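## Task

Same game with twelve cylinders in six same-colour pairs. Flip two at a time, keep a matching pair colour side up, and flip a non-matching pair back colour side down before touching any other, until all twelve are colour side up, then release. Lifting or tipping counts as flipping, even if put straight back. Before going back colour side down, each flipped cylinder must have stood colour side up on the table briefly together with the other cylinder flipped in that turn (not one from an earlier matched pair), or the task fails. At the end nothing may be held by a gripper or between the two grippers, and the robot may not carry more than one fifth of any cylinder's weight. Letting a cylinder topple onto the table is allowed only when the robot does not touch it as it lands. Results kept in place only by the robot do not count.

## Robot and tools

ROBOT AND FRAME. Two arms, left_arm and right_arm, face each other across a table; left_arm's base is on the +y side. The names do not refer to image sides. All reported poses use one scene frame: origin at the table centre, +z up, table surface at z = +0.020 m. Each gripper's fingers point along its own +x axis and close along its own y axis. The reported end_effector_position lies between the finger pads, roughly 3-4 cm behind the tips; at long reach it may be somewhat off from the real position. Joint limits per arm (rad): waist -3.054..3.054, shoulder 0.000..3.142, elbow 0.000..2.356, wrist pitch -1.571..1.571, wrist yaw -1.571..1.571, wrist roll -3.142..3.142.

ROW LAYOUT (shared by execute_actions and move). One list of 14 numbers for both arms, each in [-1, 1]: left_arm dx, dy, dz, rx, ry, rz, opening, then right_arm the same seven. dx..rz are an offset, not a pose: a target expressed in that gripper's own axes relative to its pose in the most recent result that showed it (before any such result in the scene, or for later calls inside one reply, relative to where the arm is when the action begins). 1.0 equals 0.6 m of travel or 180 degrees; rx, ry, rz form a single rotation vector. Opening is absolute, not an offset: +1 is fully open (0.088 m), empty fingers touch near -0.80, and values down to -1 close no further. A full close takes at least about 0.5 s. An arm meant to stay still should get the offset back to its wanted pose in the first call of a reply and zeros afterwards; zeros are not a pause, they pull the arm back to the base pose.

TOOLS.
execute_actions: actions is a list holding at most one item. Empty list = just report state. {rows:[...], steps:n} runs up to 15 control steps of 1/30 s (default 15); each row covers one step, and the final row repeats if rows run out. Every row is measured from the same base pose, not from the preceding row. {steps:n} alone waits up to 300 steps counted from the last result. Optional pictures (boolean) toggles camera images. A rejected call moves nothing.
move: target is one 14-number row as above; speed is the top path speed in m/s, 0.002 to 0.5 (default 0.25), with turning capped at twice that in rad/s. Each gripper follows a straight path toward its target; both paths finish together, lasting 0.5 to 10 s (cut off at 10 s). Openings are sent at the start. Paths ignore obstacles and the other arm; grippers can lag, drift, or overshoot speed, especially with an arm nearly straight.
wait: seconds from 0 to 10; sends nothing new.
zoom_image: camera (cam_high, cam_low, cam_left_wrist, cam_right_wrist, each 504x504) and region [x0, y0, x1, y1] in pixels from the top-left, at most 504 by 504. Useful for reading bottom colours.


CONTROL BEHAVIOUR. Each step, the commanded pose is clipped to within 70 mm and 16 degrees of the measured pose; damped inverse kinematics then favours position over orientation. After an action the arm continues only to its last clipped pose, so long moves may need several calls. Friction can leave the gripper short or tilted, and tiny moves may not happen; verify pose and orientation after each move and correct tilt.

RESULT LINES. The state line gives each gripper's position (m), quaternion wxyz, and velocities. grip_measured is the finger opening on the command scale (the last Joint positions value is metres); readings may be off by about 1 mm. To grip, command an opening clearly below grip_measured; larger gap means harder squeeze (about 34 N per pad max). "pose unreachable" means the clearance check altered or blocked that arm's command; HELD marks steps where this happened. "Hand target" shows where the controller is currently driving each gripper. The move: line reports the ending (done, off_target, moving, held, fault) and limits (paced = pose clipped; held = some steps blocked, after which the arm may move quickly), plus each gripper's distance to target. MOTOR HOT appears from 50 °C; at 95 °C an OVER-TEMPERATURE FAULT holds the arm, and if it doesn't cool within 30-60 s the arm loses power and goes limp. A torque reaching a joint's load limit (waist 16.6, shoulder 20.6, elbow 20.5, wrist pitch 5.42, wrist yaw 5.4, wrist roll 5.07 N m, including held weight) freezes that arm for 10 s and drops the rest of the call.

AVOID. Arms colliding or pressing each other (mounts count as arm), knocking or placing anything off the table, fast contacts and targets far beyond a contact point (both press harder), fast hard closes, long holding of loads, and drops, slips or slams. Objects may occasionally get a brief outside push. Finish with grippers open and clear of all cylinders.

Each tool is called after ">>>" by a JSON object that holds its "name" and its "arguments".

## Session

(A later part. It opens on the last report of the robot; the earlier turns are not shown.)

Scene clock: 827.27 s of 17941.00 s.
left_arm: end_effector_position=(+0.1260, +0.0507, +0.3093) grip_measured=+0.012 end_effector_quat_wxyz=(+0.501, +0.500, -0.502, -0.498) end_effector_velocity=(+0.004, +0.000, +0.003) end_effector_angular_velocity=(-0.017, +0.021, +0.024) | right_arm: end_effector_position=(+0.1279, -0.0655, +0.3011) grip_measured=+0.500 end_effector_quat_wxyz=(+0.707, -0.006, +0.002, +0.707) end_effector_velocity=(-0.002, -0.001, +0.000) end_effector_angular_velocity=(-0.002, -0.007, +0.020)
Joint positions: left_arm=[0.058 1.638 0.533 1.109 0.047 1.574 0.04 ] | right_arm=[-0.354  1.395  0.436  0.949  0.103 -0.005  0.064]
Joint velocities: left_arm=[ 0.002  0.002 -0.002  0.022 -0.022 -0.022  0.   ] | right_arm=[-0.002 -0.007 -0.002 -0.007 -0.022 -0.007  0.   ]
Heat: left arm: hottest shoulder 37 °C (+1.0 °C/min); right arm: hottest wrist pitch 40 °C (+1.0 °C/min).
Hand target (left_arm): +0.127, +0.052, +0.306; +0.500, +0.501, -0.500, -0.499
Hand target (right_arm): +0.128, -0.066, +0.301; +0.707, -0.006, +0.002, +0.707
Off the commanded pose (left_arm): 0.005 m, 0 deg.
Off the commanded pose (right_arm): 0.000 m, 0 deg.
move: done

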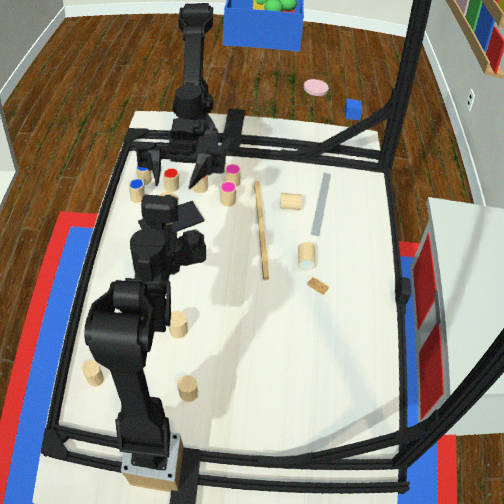

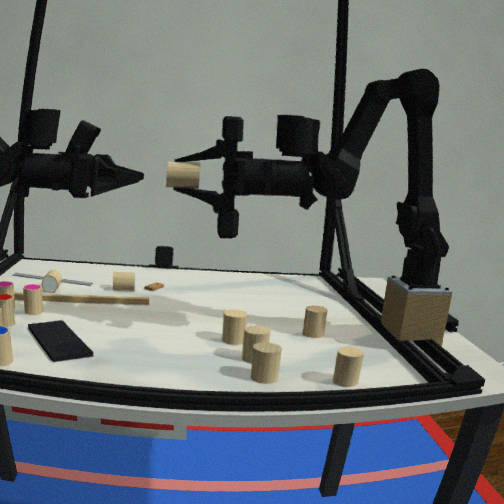

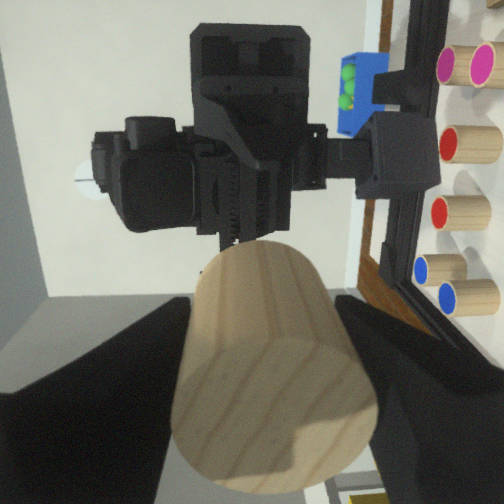

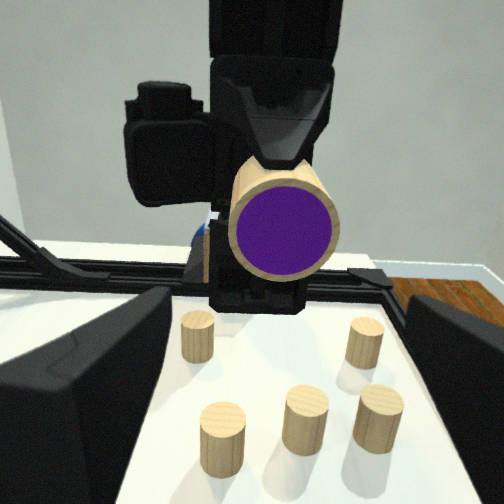

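>>> {"name": "move", "arguments": {"target": [0.134,0.002,0.004,0,0,0,-0.3, 0,0,0,0,0,0,0.5], "speed": 0.15}}

>>> {"name": "execute_actions", "arguments": {"actions": [{"rows":[[0,0,0,0,0,0,-0.3,0,0,0,0,0,0,-0.3]],"steps":11}], "pictures": false}}

>>> {"name": "move", "arguments": {"target": [-0.06,0,0,0,0,0,0.5, -0.06,0,0,0,0,0,-0.3], "speed": 0.1}}

>>> {"name": "move", "arguments": {"target": [-0.233,-0.297,-0.095,0,0,-0.497,0.45, -0.143,0.161,-0.302,0,0.499,0,-0.3], "speed": 0.4}}

Scene clock: 838.97 s of 17941.00 s.
left_arm: end_effector_position=(+0.1248, -0.0264, +0.3078) grip_measured=+0.009 end_effector_quat_wxyz=(+0.499, +0.502, -0.500, -0.500) end_effector_velocity=(-0.000, -0.002, +0.000) end_effector_angular_velocity=(+0.002, -0.007, +0.005) | right_arm: end_effector_position=(+0.1279, -0.0656, +0.3010) grip_measured=+0.500 end_effector_quat_wxyz=(+0.707, -0.006, +0.002, +0.707) end_effector_velocity=(-0.000, -0.001, -0.003) end_effector_angular_velocity=(-0.017, -0.009, +0.005)
Joint positions: left_arm=[0.044 1.884 0.851 1.029 0.033 1.574 0.039] | right_arm=[-0.354  1.395  0.436  0.949  0.103 -0.005  0.064]
Joint velocities: left_arm=[-0.002  0.002  0.007 -0.007 -0.007  0.007 -0.   ] | right_arm=[-0.002 -0.007 -0.002 -0.022 -0.007 -0.007 -0.   ]
Heat: left arm: hottest shoulder 36 °C (+0.0 °C/min); right arm: hottest wrist pitch 41 °C (+3.0 °C/min).
Hand target (left_arm): +0.124, -0.030, +0.310; +0.501, +0.500, -0.501, -0.498
Hand target (right_arm): +0.128, -0.066, +0.301; +0.707, -0.006, +0.002, +0.707
Off the commanded pose (left_arm): 0.005 m, 0 deg.
Off the commanded pose (right_arm): 0.000 m, 0 deg.
move: done

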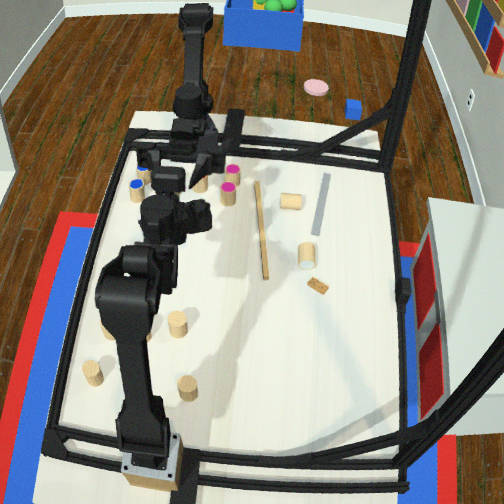

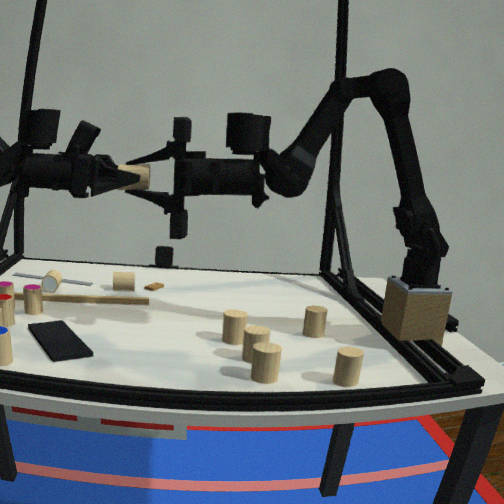

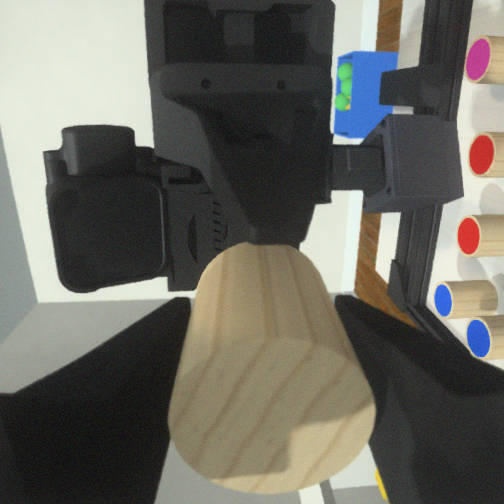

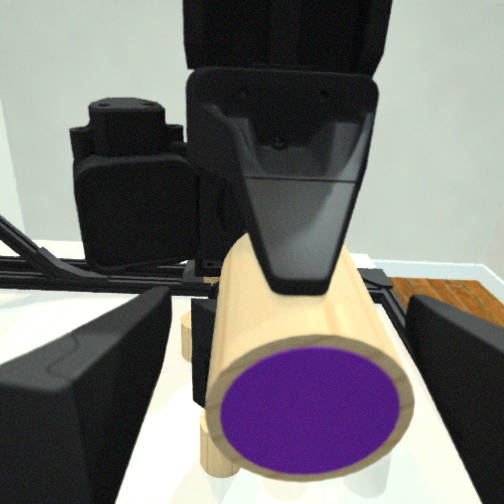

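Scene clock: 839.33 s of 17941.00 s.
left_arm: end_effector_position=(+0.1246, -0.0265, +0.3079) grip_measured=+0.010 end_effector_quat_wxyz=(+0.499, +0.502, -0.500, -0.500) end_effector_velocity=(-0.003, +0.001, -0.003) end_effector_angular_velocity=(+0.012, -0.007, -0.000) | right_arm: end_effector_position=(+0.1280, -0.0656, +0.3010) grip_measured=+0.000 end_effector_quat_wxyz=(+0.707, -0.006, +0.002, +0.707) end_effector_velocity=(+0.002, +0.000, -0.003) end_effector_angular_velocity=(-0.017, -0.009, +0.000)
Joint positions: left_arm=[0.043 1.884 0.852 1.029 0.033 1.574 0.039] | right_arm=[-0.354  1.395  0.436  0.949  0.103 -0.005  0.039]
Joint velocities: left_arm=[-0.007 -0.002 -0.007 -0.007 -0.007  0.007 -0.   ] | right_arm=[-0.007 -0.002  0.002 -0.022 -0.007 -0.007 -0.   ]
Heat: left arm: hottest shoulder 36 °C (+0.0 °C/min); right arm: hottest wrist pitch 41 °C (+3.0 °C/min).
Hand target (left_arm): +0.125, -0.026, +0.308; +0.499, +0.502, -0.500, -0.500
Hand target (right_arm): +0.128, -0.066, +0.301; +0.707, -0.006, +0.002, +0.707
Off the commanded pose (left_arm): 0.000 m, 0 deg.
Off the commanded pose (right_arm): 0.000 m, 0 deg.
Steps of this call (steps 1 to 11: all 11 steps of this action). Readings (end_effector_position):
1: left_arm (+0.1248, -0.0265, +0.3079) | right_arm (+0.1279, -0.0656, +0.3010)
2: left_arm (+0.1248, -0.0265, +0.3079) | right_arm (+0.1279, -0.0656, +0.3010)
4: left_arm (+0.1248, -0.0265, +0.3079) | right_arm (+0.1279, -0.0656, +0.3010)
8: left_arm (+0.1246, -0.0265, +0.3079) | right_arm (+0.1280, -0.0656, +0.3010)
11: the state above

Scene clock: 840.40 s of 17941.00 s.
left_arm: end_effector_position=(+0.1237, +0.0068, +0.3050) grip_measured=+0.500 end_effector_quat_wxyz=(+0.497, +0.504, -0.498, -0.502) end_effector_velocity=(+0.002, +0.003, -0.003) end_effector_angular_velocity=(+0.012, +0.008, +0.020) | right_arm: end_effector_position=(+0.1279, -0.0989, +0.3010) grip_measured=+0.001 end_effector_quat_wxyz=(+0.707, -0.007, +0.003, +0.707) end_effector_velocity=(+0.000, -0.003, +0.001) end_effector_angular_velocity=(+0.002, -0.022, +0.005)
Joint positions: left_arm=[0.044 1.786 0.708 1.066 0.034 1.574 0.063] | right_arm=[-0.337  1.226  0.329  0.882  0.119 -0.005  0.039]
Joint velocities: left_arm=[-0.002 -0.007 -0.012 -0.007 -0.022 -0.007 -0.   ] | right_arm=[-0.002 -0.017 -0.007 -0.007 -0.007 -0.022 -0.   ]
Heat: left arm: hottest shoulder 36 °C (+0.0 °C/min); right arm: hottest wrist pitch 41 °C (+3.0 °C/min).
Hand target (left_arm): +0.125, +0.009, +0.308; +0.499, +0.502, -0.500, -0.500
Hand target (right_arm): +0.128, -0.102, +0.301; +0.707, -0.006, +0.002, +0.707
Off the commanded pose (left_arm): 0.004 m, 0 deg.
Off the commanded pose (right_arm): 0.003 m, 0 deg.
move: done

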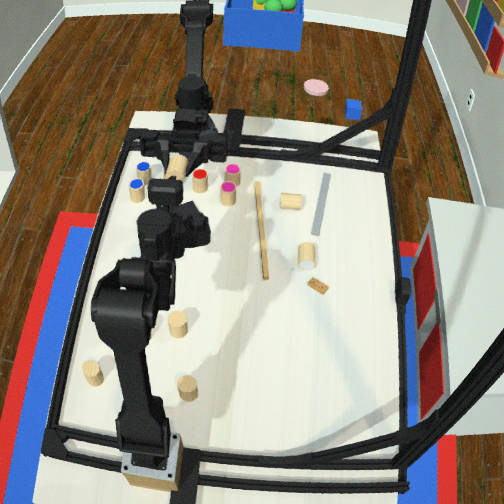

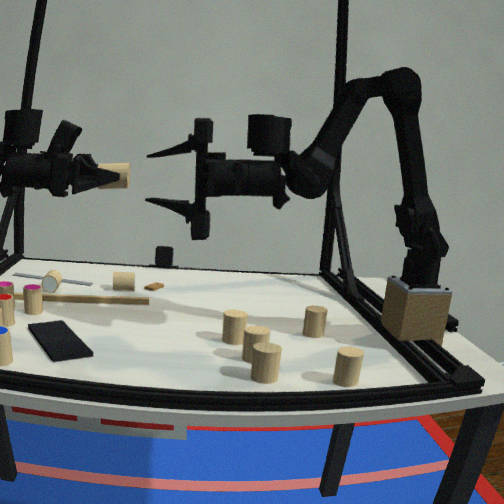

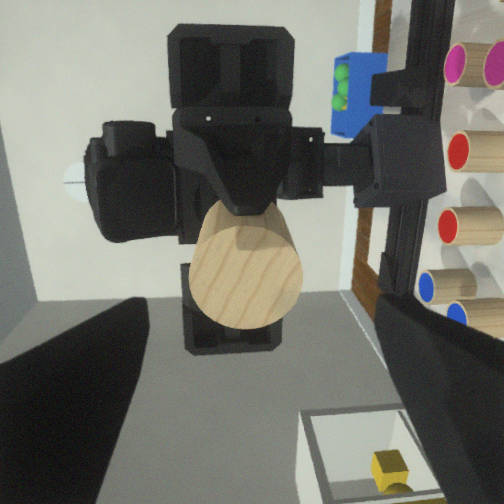

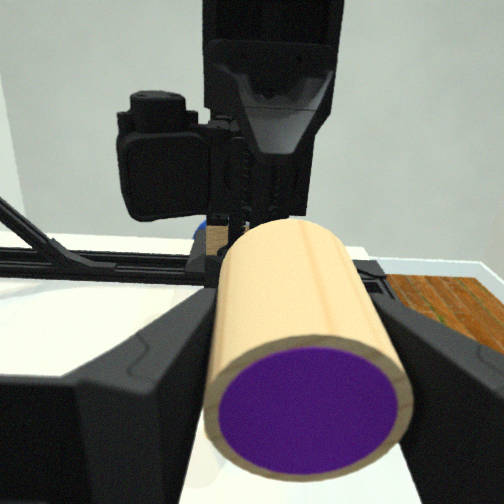

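Scene clock: 842.83 s of 17941.00 s.
left_arm: end_effector_position=(+0.1798, +0.1507, +0.1286) grip_measured=+0.450 end_effector_quat_wxyz=(+0.002, +0.708, +0.001, -0.706) end_effector_velocity=(+0.004, +0.001, +0.003) end_effector_angular_velocity=(+0.012, -0.020, +0.024) | right_arm: end_effector_position=(+0.0346, -0.1887, +0.1206) grip_measured=+0.000 end_effector_quat_wxyz=(+0.501, -0.500, +0.504, +0.494) end_effector_velocity=(-0.001, -0.004, -0.000) end_effector_angular_velocity=(-0.029, +0.011, +0.019)
Joint positions: left_arm=[ 0.216  1.935  1.122 -0.756 -0.002  1.772  0.061] | right_arm=[-0.03   1.758  0.975 -0.797 -0.001  0.438  0.039]
Joint velocities: left_arm=[ 0.002 -0.002  0.012 -0.022 -0.022 -0.022 -0.   ] | right_arm=[-0.002  0.007  0.007 -0.022 -0.022 -0.022 -0.001]
Heat: left arm: hottest shoulder 36 °C (+0.0 °C/min); right arm: hottest wrist pitch 41 °C (+3.0 °C/min).
Hand target (left_arm): +0.182, +0.149, +0.128; +0.002, +0.709, +0.002, -0.705
Hand target (right_arm): +0.032, -0.187, +0.120; +0.499, -0.501, +0.506, +0.493
Off the commanded pose (left_arm): 0.002 m, 0 deg.
Off the commanded pose (right_arm): 0.002 m, 1 deg.
move: done

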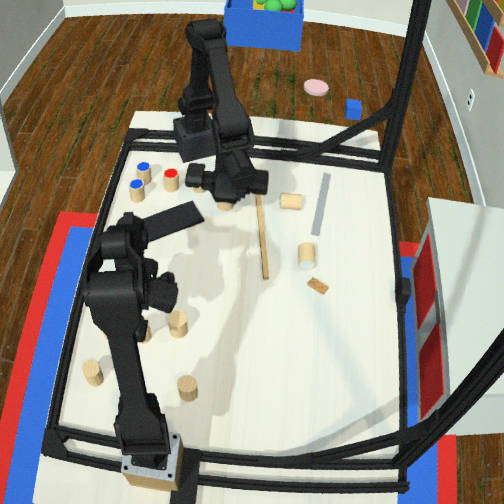

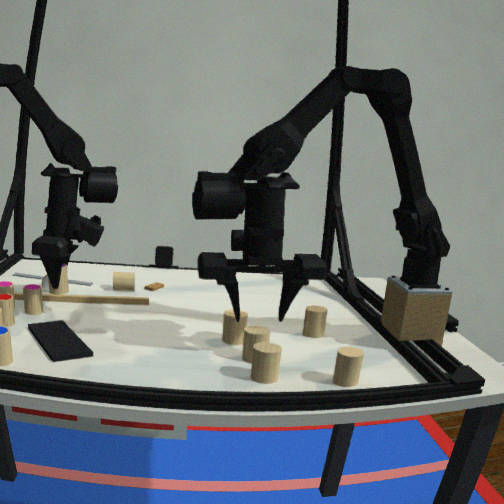

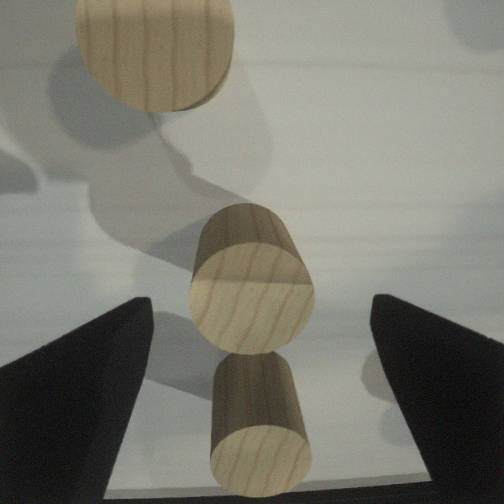

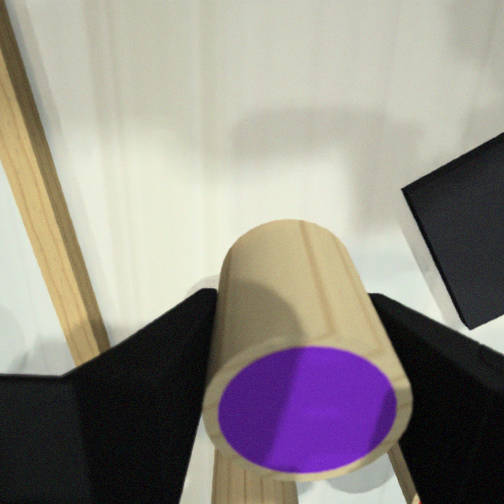

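>>> {"name": "move", "arguments": {"target": [0.0943,0,-0.003,0,0,0,0.45, 0.0835,0,0.004,0,0,0,-0.3], "speed": 0.1}}

>>> {"name": "execute_actions", "arguments": {"actions": [{"rows":[[0,0,0,0,0,0,-0.3,0,0,0,0,0,0,0.4]],"steps":11}]}}

>>> {"name": "move", "arguments": {"target": [-0.09,0,0,0,0,0,-0.3, -0.09,0,0,0,0,0,0.4], "speed": 0.2}}

>>> {"name": "move", "arguments": {"target": [-0.303,0.160,0.094,0,0,0.503,-0.3, -0.295,-0.158,0.207,0,-0.502,0,0.5], "speed": 0.4}}

Scene clock: 851.10 s of 17941.00 s.
left_arm: end_effector_position=(+0.1814, +0.1479, +0.0752) grip_measured=+0.450 end_effector_quat_wxyz=(+0.005, +0.709, -0.002, -0.706) end_effector_velocity=(-0.000, +0.002, +0.000) end_effector_angular_velocity=(+0.009, -0.006, -0.010) | right_arm: end_effector_position=(+0.0330, -0.1840, +0.0755) grip_measured=-0.001 end_effector_quat_wxyz=(+0.503, -0.495, +0.502, +0.500) end_effector_velocity=(-0.001, -0.003, +0.000) end_effector_angular_velocity=(-0.016, +0.017, +0.005)
Joint positions: left_arm=[ 0.218  2.068  1.057 -0.55  -0.002  1.776  0.061] | right_arm=[-0.032  1.872  0.903 -0.595 -0.002  0.436  0.039]
Joint velocities: left_arm=[-0.002 -0.002 -0.002 -0.007 -0.007  0.007 -0.   ] | right_arm=[-0.002 -0.002 -0.002 -0.007 -0.022 -0.007 -0.   ]
Heat: left arm: hottest shoulder 36 °C (+0.0 °C/min); right arm: hottest wrist pitch 39 °C (+0.0 °C/min).
Hand target (left_arm): +0.182, +0.151, +0.072; +0.002, +0.708, +0.001, -0.706
Hand target (right_arm): +0.035, -0.187, +0.071; +0.501, -0.500, +0.504, +0.494
Off the commanded pose (left_arm): 0.004 m, 1 deg.
Off the commanded pose (right_arm): 0.006 m, 1 deg.
move: done

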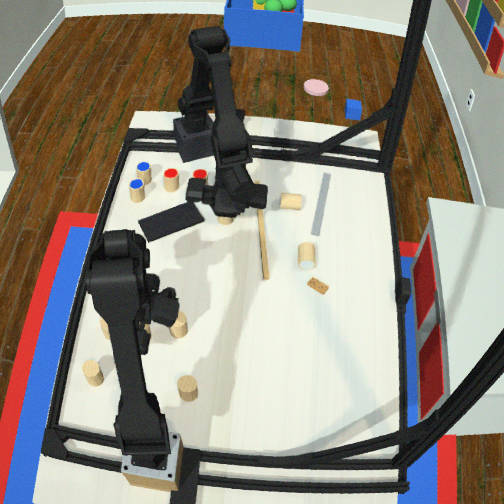

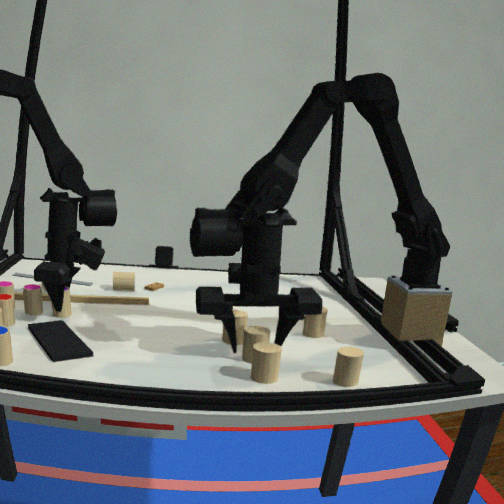

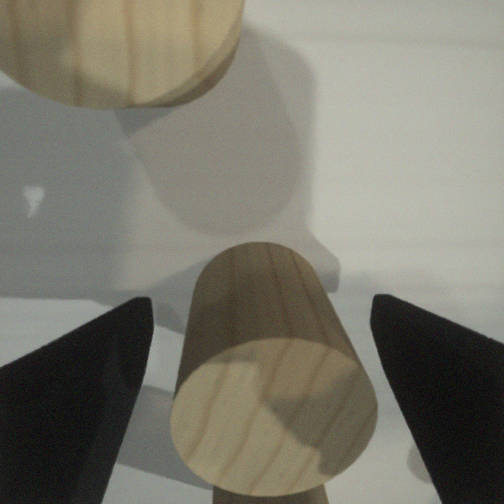

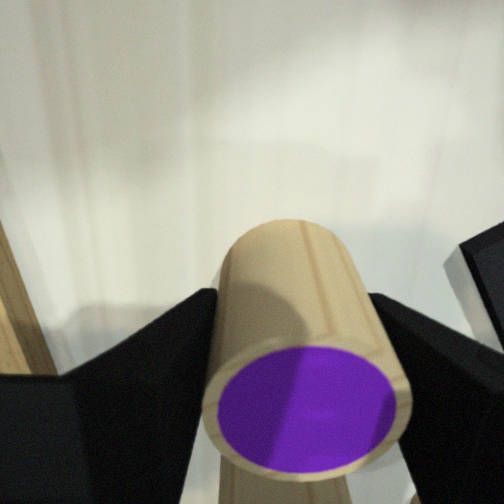

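Scene clock: 851.47 s of 17941.00 s.
left_arm: end_effector_position=(+0.1814, +0.1479, +0.0752) grip_measured=+0.015 end_effector_quat_wxyz=(+0.005, +0.709, -0.002, -0.706) end_effector_velocity=(+0.001, -0.001, +0.000) end_effector_angular_velocity=(-0.006, -0.009, +0.005) | right_arm: end_effector_position=(+0.0330, -0.1840, +0.0755) grip_measured=+0.384 end_effector_quat_wxyz=(+0.503, -0.495, +0.502, +0.500) end_effector_velocity=(+0.002, -0.005, +0.000) end_effector_angular_velocity=(-0.023, -0.002, +0.005)
Joint positions: left_arm=[ 0.218  2.068  1.057 -0.549 -0.002  1.776  0.04 ] | right_arm=[-0.032  1.872  0.903 -0.595 -0.002  0.436  0.058]
Joint velocities: left_arm=[-0.002 -0.002 -0.002  0.007 -0.007 -0.007 -0.   ] | right_arm=[-0.002 -0.002 -0.002 -0.022 -0.007 -0.007  0.008]
Heat: left arm: hottest shoulder 36 °C (+0.0 °C/min); right arm: hottest wrist pitch 39 °C (+0.0 °C/min).
Hand target (left_arm): +0.181, +0.148, +0.075; +0.005, +0.709, -0.002, -0.706
Hand target (right_arm): +0.033, -0.184, +0.076; +0.503, -0.495, +0.502, +0.500
Off the commanded pose (left_arm): 0.000 m, 0 deg.
Off the commanded pose (right_arm): 0.000 m, 0 deg.
Steps of this call (steps 1 to 11: all 11 steps of this action). Readings (end_effector_position):
1: left_arm (+0.1814, +0.1479, +0.0752) | right_arm (+0.0330, -0.1840, +0.0755)
2: left_arm (+0.1814, +0.1479, +0.0752) | right_arm (+0.0330, -0.1840, +0.0755)
4: left_arm (+0.1814, +0.1479, +0.0752) | right_arm (+0.0330, -0.1840, +0.0755)
8: left_arm (+0.1814, +0.1479, +0.0752) | right_arm (+0.0330, -0.1840, +0.0755)
11: the state above

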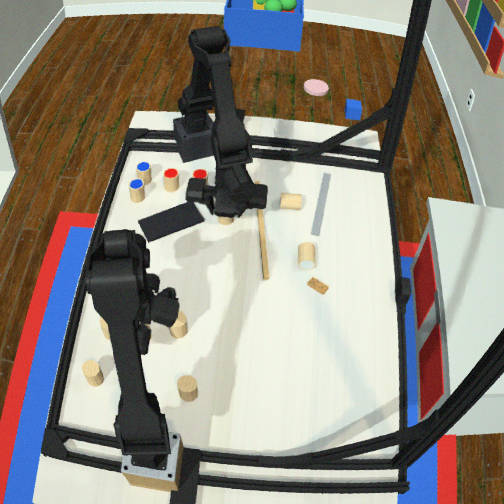

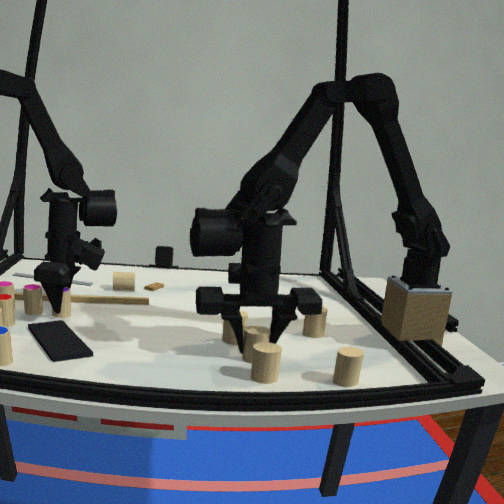

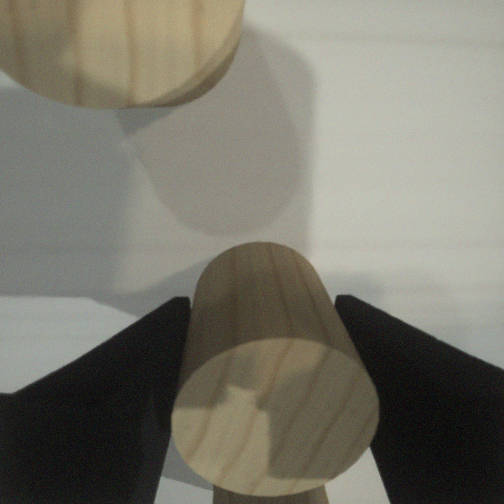

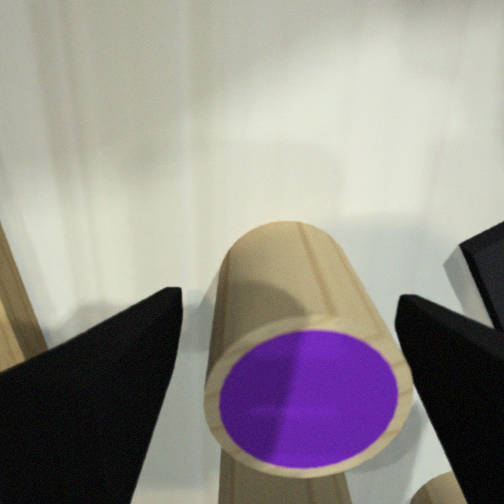

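Scene clock: 852.57 s of 17941.00 s.
left_arm: end_effector_position=(+0.1803, +0.1529, +0.1231) grip_measured=+0.013 end_effector_quat_wxyz=(-0.002, +0.707, +0.005, -0.707) end_effector_velocity=(-0.005, +0.005, +0.000) end_effector_angular_velocity=(+0.020, +0.012, +0.000) | right_arm: end_effector_position=(+0.0348, -0.1881, +0.1233) grip_measured=+0.400 end_effector_quat_wxyz=(+0.500, -0.502, +0.505, +0.492) end_effector_velocity=(-0.000, -0.001, +0.001) end_effector_angular_velocity=(-0.005, +0.006, -0.010)
Joint positions: left_arm=[ 0.218  1.947  1.113 -0.746 -0.002  1.776  0.04 ] | right_arm=[-0.032  1.759  0.988 -0.816 -0.002  0.436  0.059]
Joint velocities: left_arm=[-0.007 -0.002 -0.002 -0.022  0.007 -0.007 -0.   ] | right_arm=[-0.002 -0.002  0.002 -0.007 -0.007  0.007  0.   ]
Heat: left arm: hottest shoulder 37 °C (+1.0 °C/min); right arm: hottest wrist pitch 39 °C (+0.0 °C/min).
Hand target (left_arm): +0.181, +0.148, +0.129; +0.005, +0.709, -0.002, -0.706
Hand target (right_arm): +0.033, -0.184, +0.130; +0.503, -0.495, +0.503, +0.500
Off the commanded pose (left_arm): 0.008 m, 1 deg.
Off the commanded pose (right_arm): 0.008 m, 1 deg.
move: done

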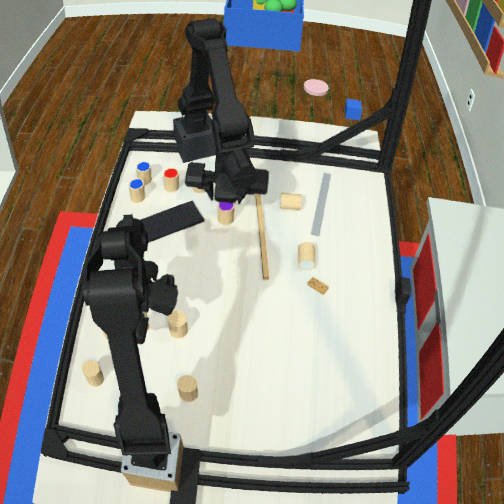

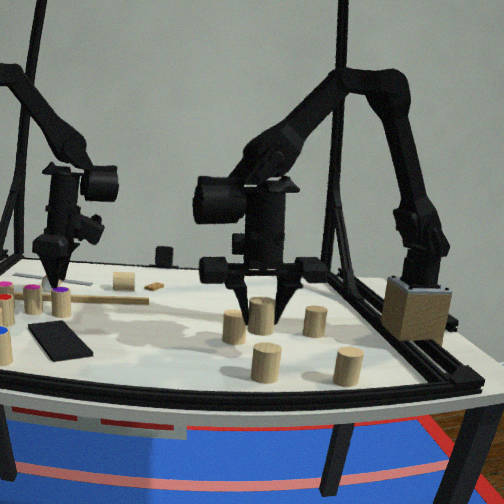

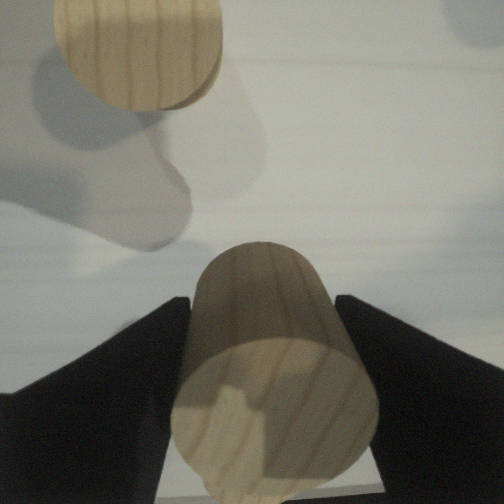

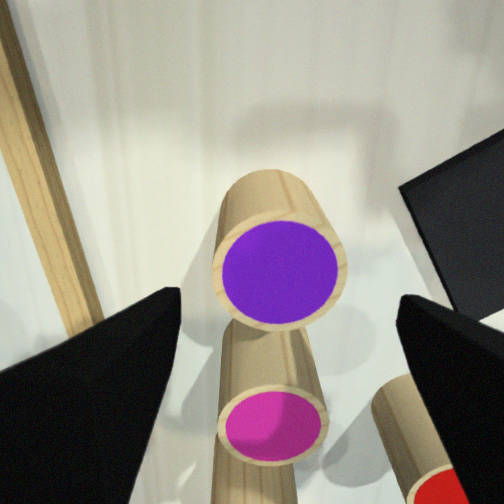

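Scene clock: 855.13 s of 17941.00 s.
left_arm: end_effector_position=(+0.1244, +0.0540, +0.3077) grip_measured=+0.010 end_effector_quat_wxyz=(+0.501, +0.499, -0.502, -0.499) end_effector_velocity=(+0.002, -0.001, +0.002) end_effector_angular_velocity=(-0.007, -0.008, +0.020) | right_arm: end_effector_position=(+0.1274, -0.0615, +0.3077) grip_measured=+0.500 end_effector_quat_wxyz=(+0.707, +0.002, -0.006, +0.707) end_effector_velocity=(-0.000, -0.000, -0.007) end_effector_angular_velocity=(-0.022, -0.010, +0.005)
Joint positions: left_arm=[0.053 1.633 0.517 1.122 0.045 1.571 0.04 ] | right_arm=[-0.353  1.407  0.454  0.964  0.103 -0.008  0.064]
Joint velocities: left_arm=[-0.002  0.002  0.002  0.007 -0.022  0.007 -0.   ] | right_arm=[-0.002  0.007 -0.007 -0.007 -0.007 -0.007 -0.   ]
Heat: left arm: hottest shoulder 37 °C (+1.0 °C/min); right arm: hottest wrist pitch 39 °C (+0.0 °C/min).
Hand target (left_arm): +0.124, +0.055, +0.305; +0.501, +0.499, -0.500, -0.501
Hand target (right_arm): +0.128, -0.062, +0.301; +0.706, -0.006, -0.002, +0.708
Off the commanded pose (left_arm): 0.004 m, 0 deg.
Off the commanded pose (right_arm): 0.009 m, 1 deg.
move: off_target (right_arm)

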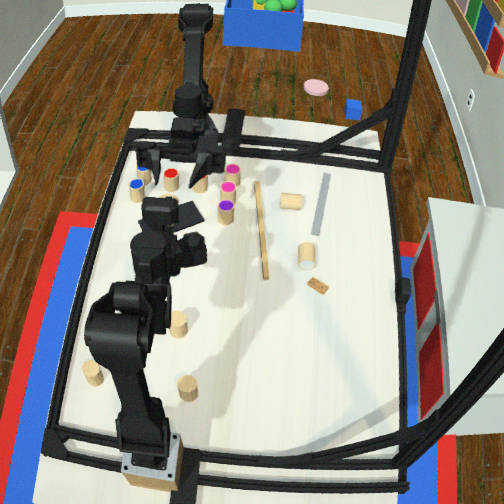

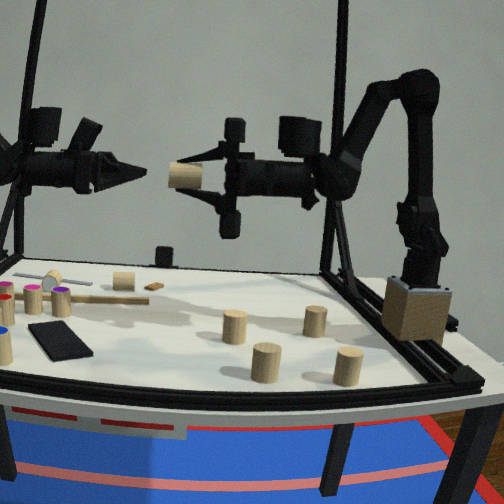

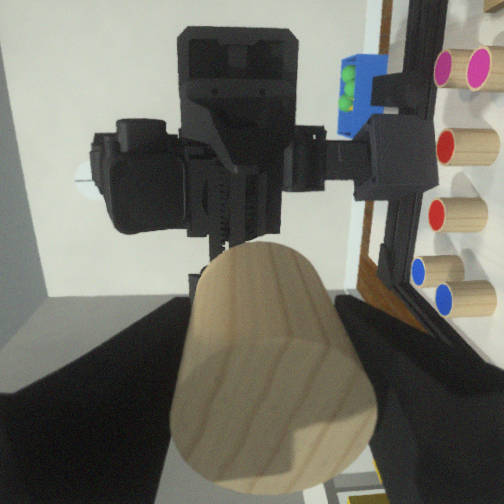

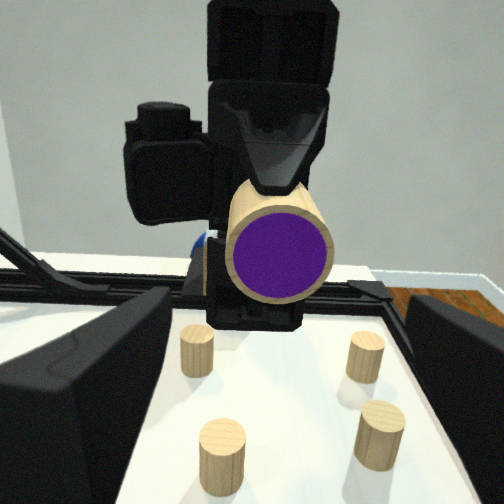

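>>> {"name": "move", "arguments": {"target": [0.1345,0.012,0.002,0,0,0,-0.3, 0,0,-0.005,0,0.005,0,0.5], "speed": 0.15}}

>>> {"name": "execute_actions", "arguments": {"actions": [{"rows":[[0,0,0,0,0,0,-0.3,0,0,0,0,0,0,-0.3]],"steps":11}], "pictures": false}}

>>> {"name": "move", "arguments": {"target": [-0.06,0,0,0,0,0,0.5, -0.06,0,0,0,0,0,-0.3], "speed": 0.1}}

>>> {"name": "move", "arguments": {"target": [-0.428,-0.315,0.097,0,0,-0.497,0.45, -0.038,0.161,-0.327,0,0.502,0,-0.3], "speed": 0.4}}

Scene clock: 864.83 s of 17941.00 s.
left_arm: end_effector_position=(+0.1243, -0.0233, +0.3121) grip_measured=+0.010 end_effector_quat_wxyz=(+0.499, +0.501, -0.499, -0.501) end_effector_velocity=(-0.005, -0.001, -0.001) end_effector_angular_velocity=(+0.012, +0.022, -0.015) | right_arm: end_effector_position=(+0.1275, -0.0615, +0.3030) grip_measured=+0.500 end_effector_quat_wxyz=(+0.707, -0.006, -0.000, +0.707) end_effector_velocity=(-0.000, -0.001, -0.005) end_effector_angular_velocity=(-0.022, +0.005, +0.005)
Joint positions: left_arm=[0.043 1.862 0.843 1.016 0.035 1.571 0.039] | right_arm=[-0.354  1.408  0.453  0.948  0.103 -0.008  0.064]
Joint velocities: left_arm=[-0.007 -0.002  0.007 -0.022  0.007 -0.022 -0.   ] | right_arm=[-0.002 -0.002 -0.002 -0.022 -0.007  0.007 -0.   ]
Heat: left arm: hottest shoulder 36 °C (+0.0 °C/min); right arm: hottest wrist pitch 40 °C (+0.0 °C/min).
Hand target (left_arm): +0.123, -0.026, +0.315; +0.501, +0.499, -0.502, -0.499
Hand target (right_arm): +0.127, -0.061, +0.305; +0.707, -0.003, -0.001, +0.707
Off the commanded pose (left_arm): 0.005 m, 0 deg.
Off the commanded pose (right_arm): 0.002 m, 0 deg.
move: done

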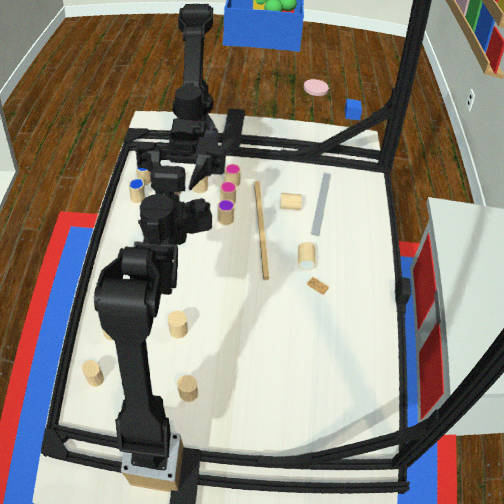

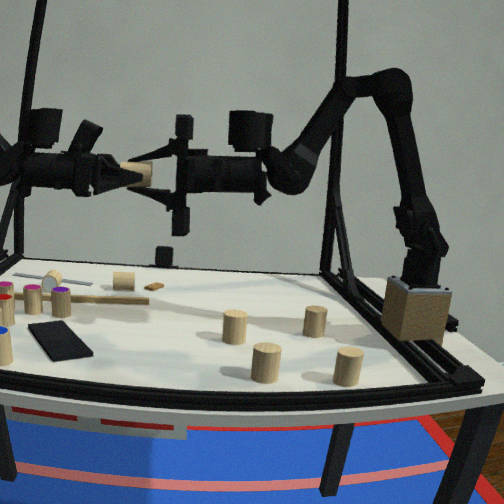

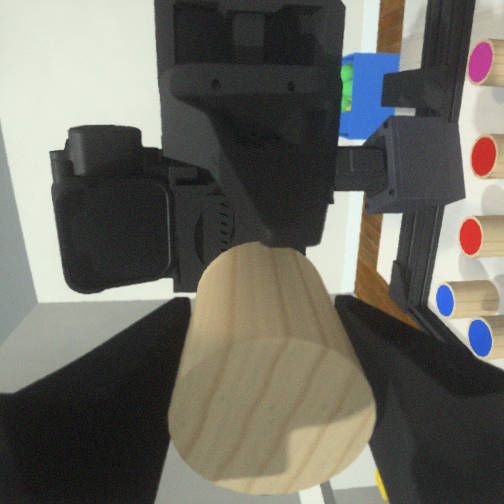

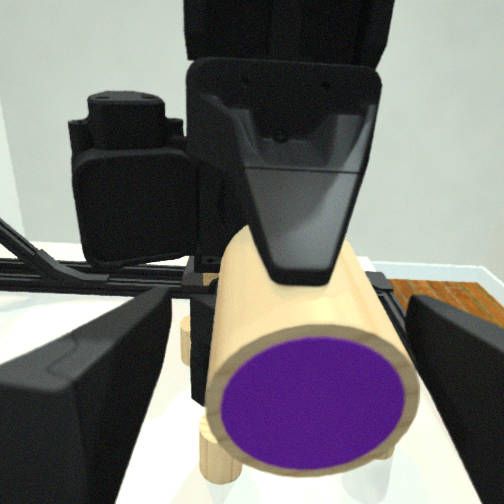

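Scene clock: 865.20 s of 17941.00 s.
left_arm: end_effector_position=(+0.1241, -0.0233, +0.3118) grip_measured=+0.010 end_effector_quat_wxyz=(+0.499, +0.501, -0.499, -0.501) end_effector_velocity=(-0.002, +0.002, -0.004) end_effector_angular_velocity=(+0.022, -0.007, -0.010) | right_arm: end_effector_position=(+0.1275, -0.0615, +0.3030) grip_measured=+0.002 end_effector_quat_wxyz=(+0.707, -0.006, -0.000, +0.707) end_effector_velocity=(-0.002, -0.001, -0.002) end_effector_angular_velocity=(-0.007, -0.023, +0.020)
Joint positions: left_arm=[0.043 1.862 0.843 1.016 0.035 1.571 0.039] | right_arm=[-0.354  1.408  0.453  0.948  0.103 -0.008  0.039]
Joint velocities: left_arm=[-0.002 -0.007 -0.007 -0.022  0.007  0.007 -0.   ] | right_arm=[-0.002 -0.002 -0.002 -0.007 -0.022 -0.022 -0.001]
Heat: left arm: hottest shoulder 36 °C (+0.0 °C/min); right arm: hottest wrist pitch 40 °C (+0.0 °C/min).
Hand target (left_arm): +0.124, -0.023, +0.312; +0.499, +0.501, -0.499, -0.501
Hand target (right_arm): +0.127, -0.062, +0.303; +0.707, -0.006, -0.000, +0.707
Off the commanded pose (left_arm): 0.000 m, 0 deg.
Off the commanded pose (right_arm): 0.000 m, 0 deg.
Steps of this call (steps 1 to 11: all 11 steps of this action). Readings (end_effector_position):
1: left_arm (+0.1243, -0.0233, +0.3121) | right_arm (+0.1275, -0.0615, +0.3030)
2: left_arm (+0.1243, -0.0233, +0.3121) | right_arm (+0.1275, -0.0615, +0.3030)
4: left_arm (+0.1243, -0.0233, +0.3121) | right_arm (+0.1275, -0.0615, +0.3030)
8: left_arm (+0.1241, -0.0233, +0.3120) | right_arm (+0.1275, -0.0615, +0.3030)
11: the state above

Scene clock: 866.27 s of 17941.00 s.
left_arm: end_effector_position=(+0.1232, +0.0099, +0.3096) grip_measured=+0.500 end_effector_quat_wxyz=(+0.497, +0.502, -0.498, -0.503) end_effector_velocity=(-0.000, +0.003, -0.006) end_effector_angular_velocity=(+0.027, -0.006, +0.005) | right_arm: end_effector_position=(+0.1275, -0.0948, +0.3027) grip_measured=+0.000 end_effector_quat_wxyz=(+0.707, -0.007, +0.001, +0.707) end_effector_velocity=(+0.001, -0.002, -0.004) end_effector_angular_velocity=(-0.017, -0.009, -0.005)
Joint positions: left_arm=[0.044 1.761 0.701 1.05  0.036 1.571 0.063] | right_arm=[-0.337  1.244  0.345  0.887  0.119 -0.008  0.039]
Joint velocities: left_arm=[-0.002 -0.007 -0.012 -0.022 -0.007  0.007 -0.   ] | right_arm=[ 0.002 -0.012 -0.007 -0.022  0.007 -0.007  0.   ]
Heat: left arm: hottest shoulder 36 °C (+0.0 °C/min); right arm: hottest wrist pitch 40 °C (+0.0 °C/min).
Hand target (left_arm): +0.124, +0.013, +0.312; +0.499, +0.500, -0.500, -0.501
Hand target (right_arm): +0.127, -0.097, +0.303; +0.707, -0.006, -0.000, +0.707
Off the commanded pose (left_arm): 0.004 m, 0 deg.
Off the commanded pose (right_arm): 0.003 m, 0 deg.
move: done

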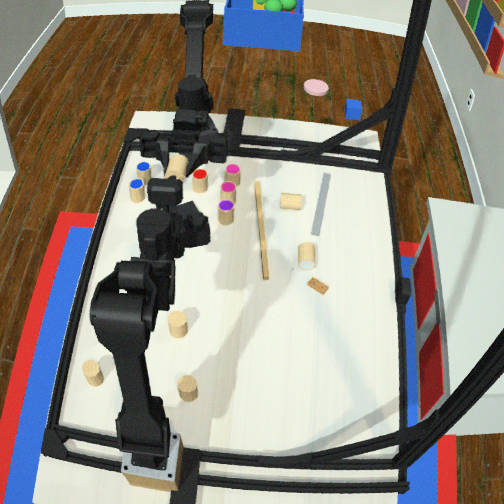

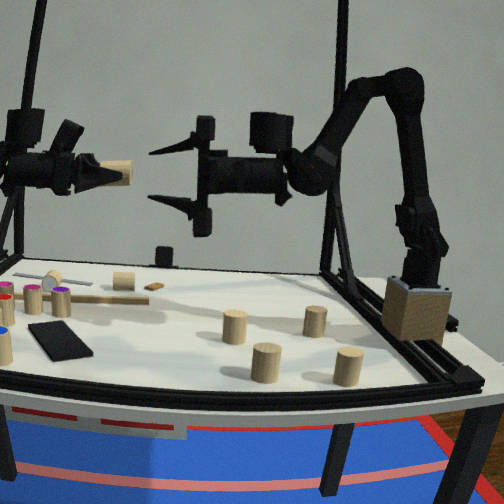

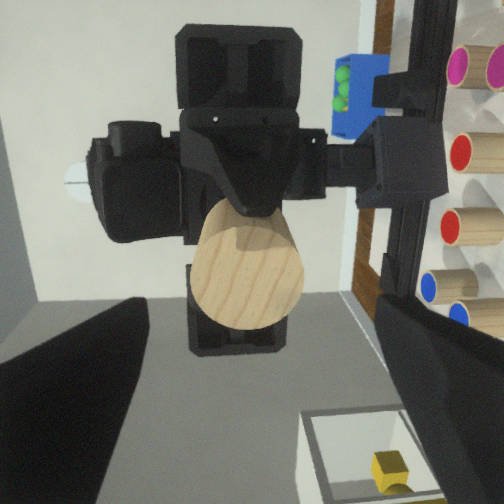

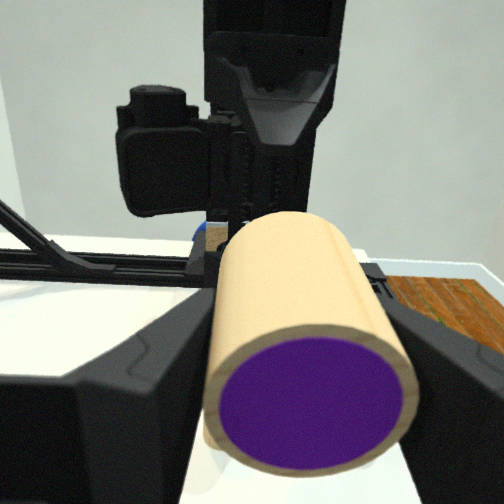

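Scene clock: 868.83 s of 17941.00 s.
left_arm: end_effector_position=(+0.0660, +0.2706, +0.1228) grip_measured=+0.450 end_effector_quat_wxyz=(+0.001, +0.707, +0.002, -0.707) end_effector_velocity=(+0.001, +0.002, -0.000) end_effector_angular_velocity=(+0.005, -0.009, +0.020) | right_arm: end_effector_position=(+0.0351, -0.1214, +0.1070) grip_measured=+0.000 end_effector_quat_wxyz=(+0.500, -0.503, +0.505, +0.492) end_effector_velocity=(+0.000, -0.002, -0.002) end_effector_angular_velocity=(-0.014, +0.003, +0.005)
Joint positions: left_arm=[-0.221  1.532  0.607 -0.647 -0.     1.337  0.061] | right_arm=[-0.112  1.999  1.241 -0.83   0.001  0.356  0.039]
Joint velocities: left_arm=[-0.002 -0.002 -0.002 -0.007 -0.007 -0.022 -0.   ] | right_arm=[-0.002  0.007  0.002 -0.007 -0.007 -0.007 -0.   ]
Heat: left arm: hottest shoulder 36 °C (-1.0 °C/min); right arm: hottest wrist pitch 40 °C (+0.0 °C/min).
Hand target (left_arm): +0.064, +0.269, +0.124; +0.000, +0.706, +0.001, -0.708
Hand target (right_arm): +0.033, -0.120, +0.105; +0.498, -0.504, +0.507, +0.491
Off the commanded pose (left_arm): 0.002 m, 0 deg.
Off the commanded pose (right_arm): 0.003 m, 1 deg.
move: done

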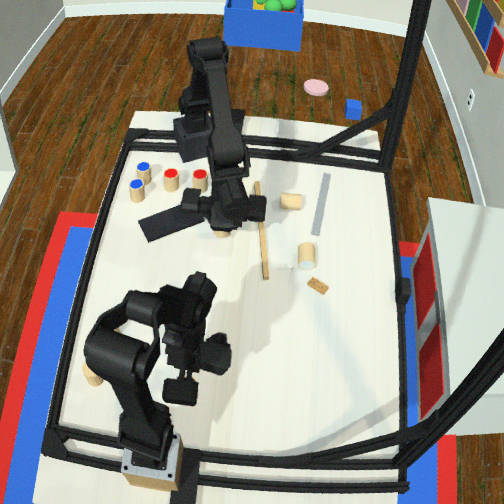

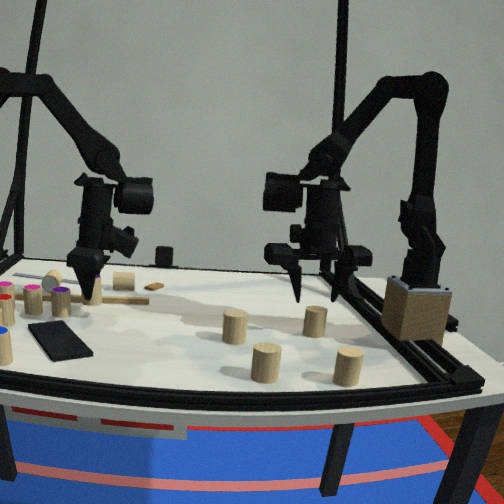

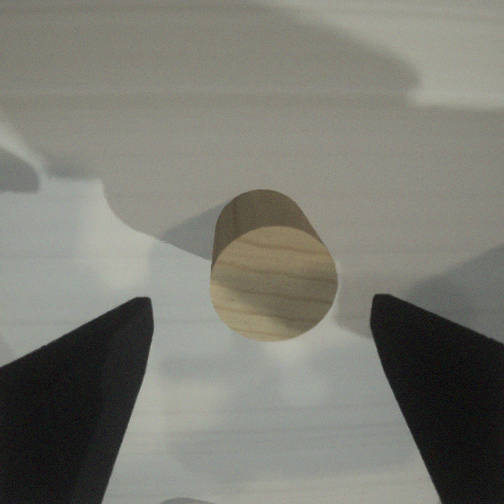

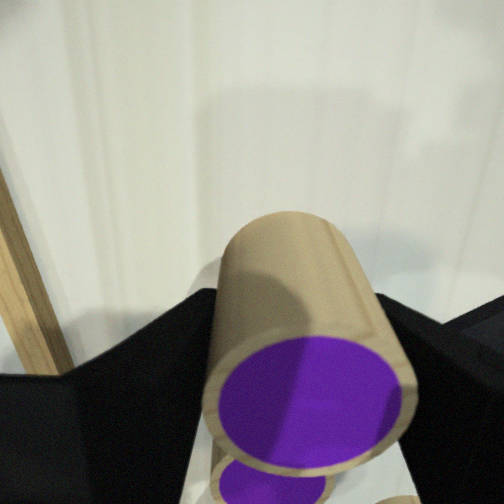

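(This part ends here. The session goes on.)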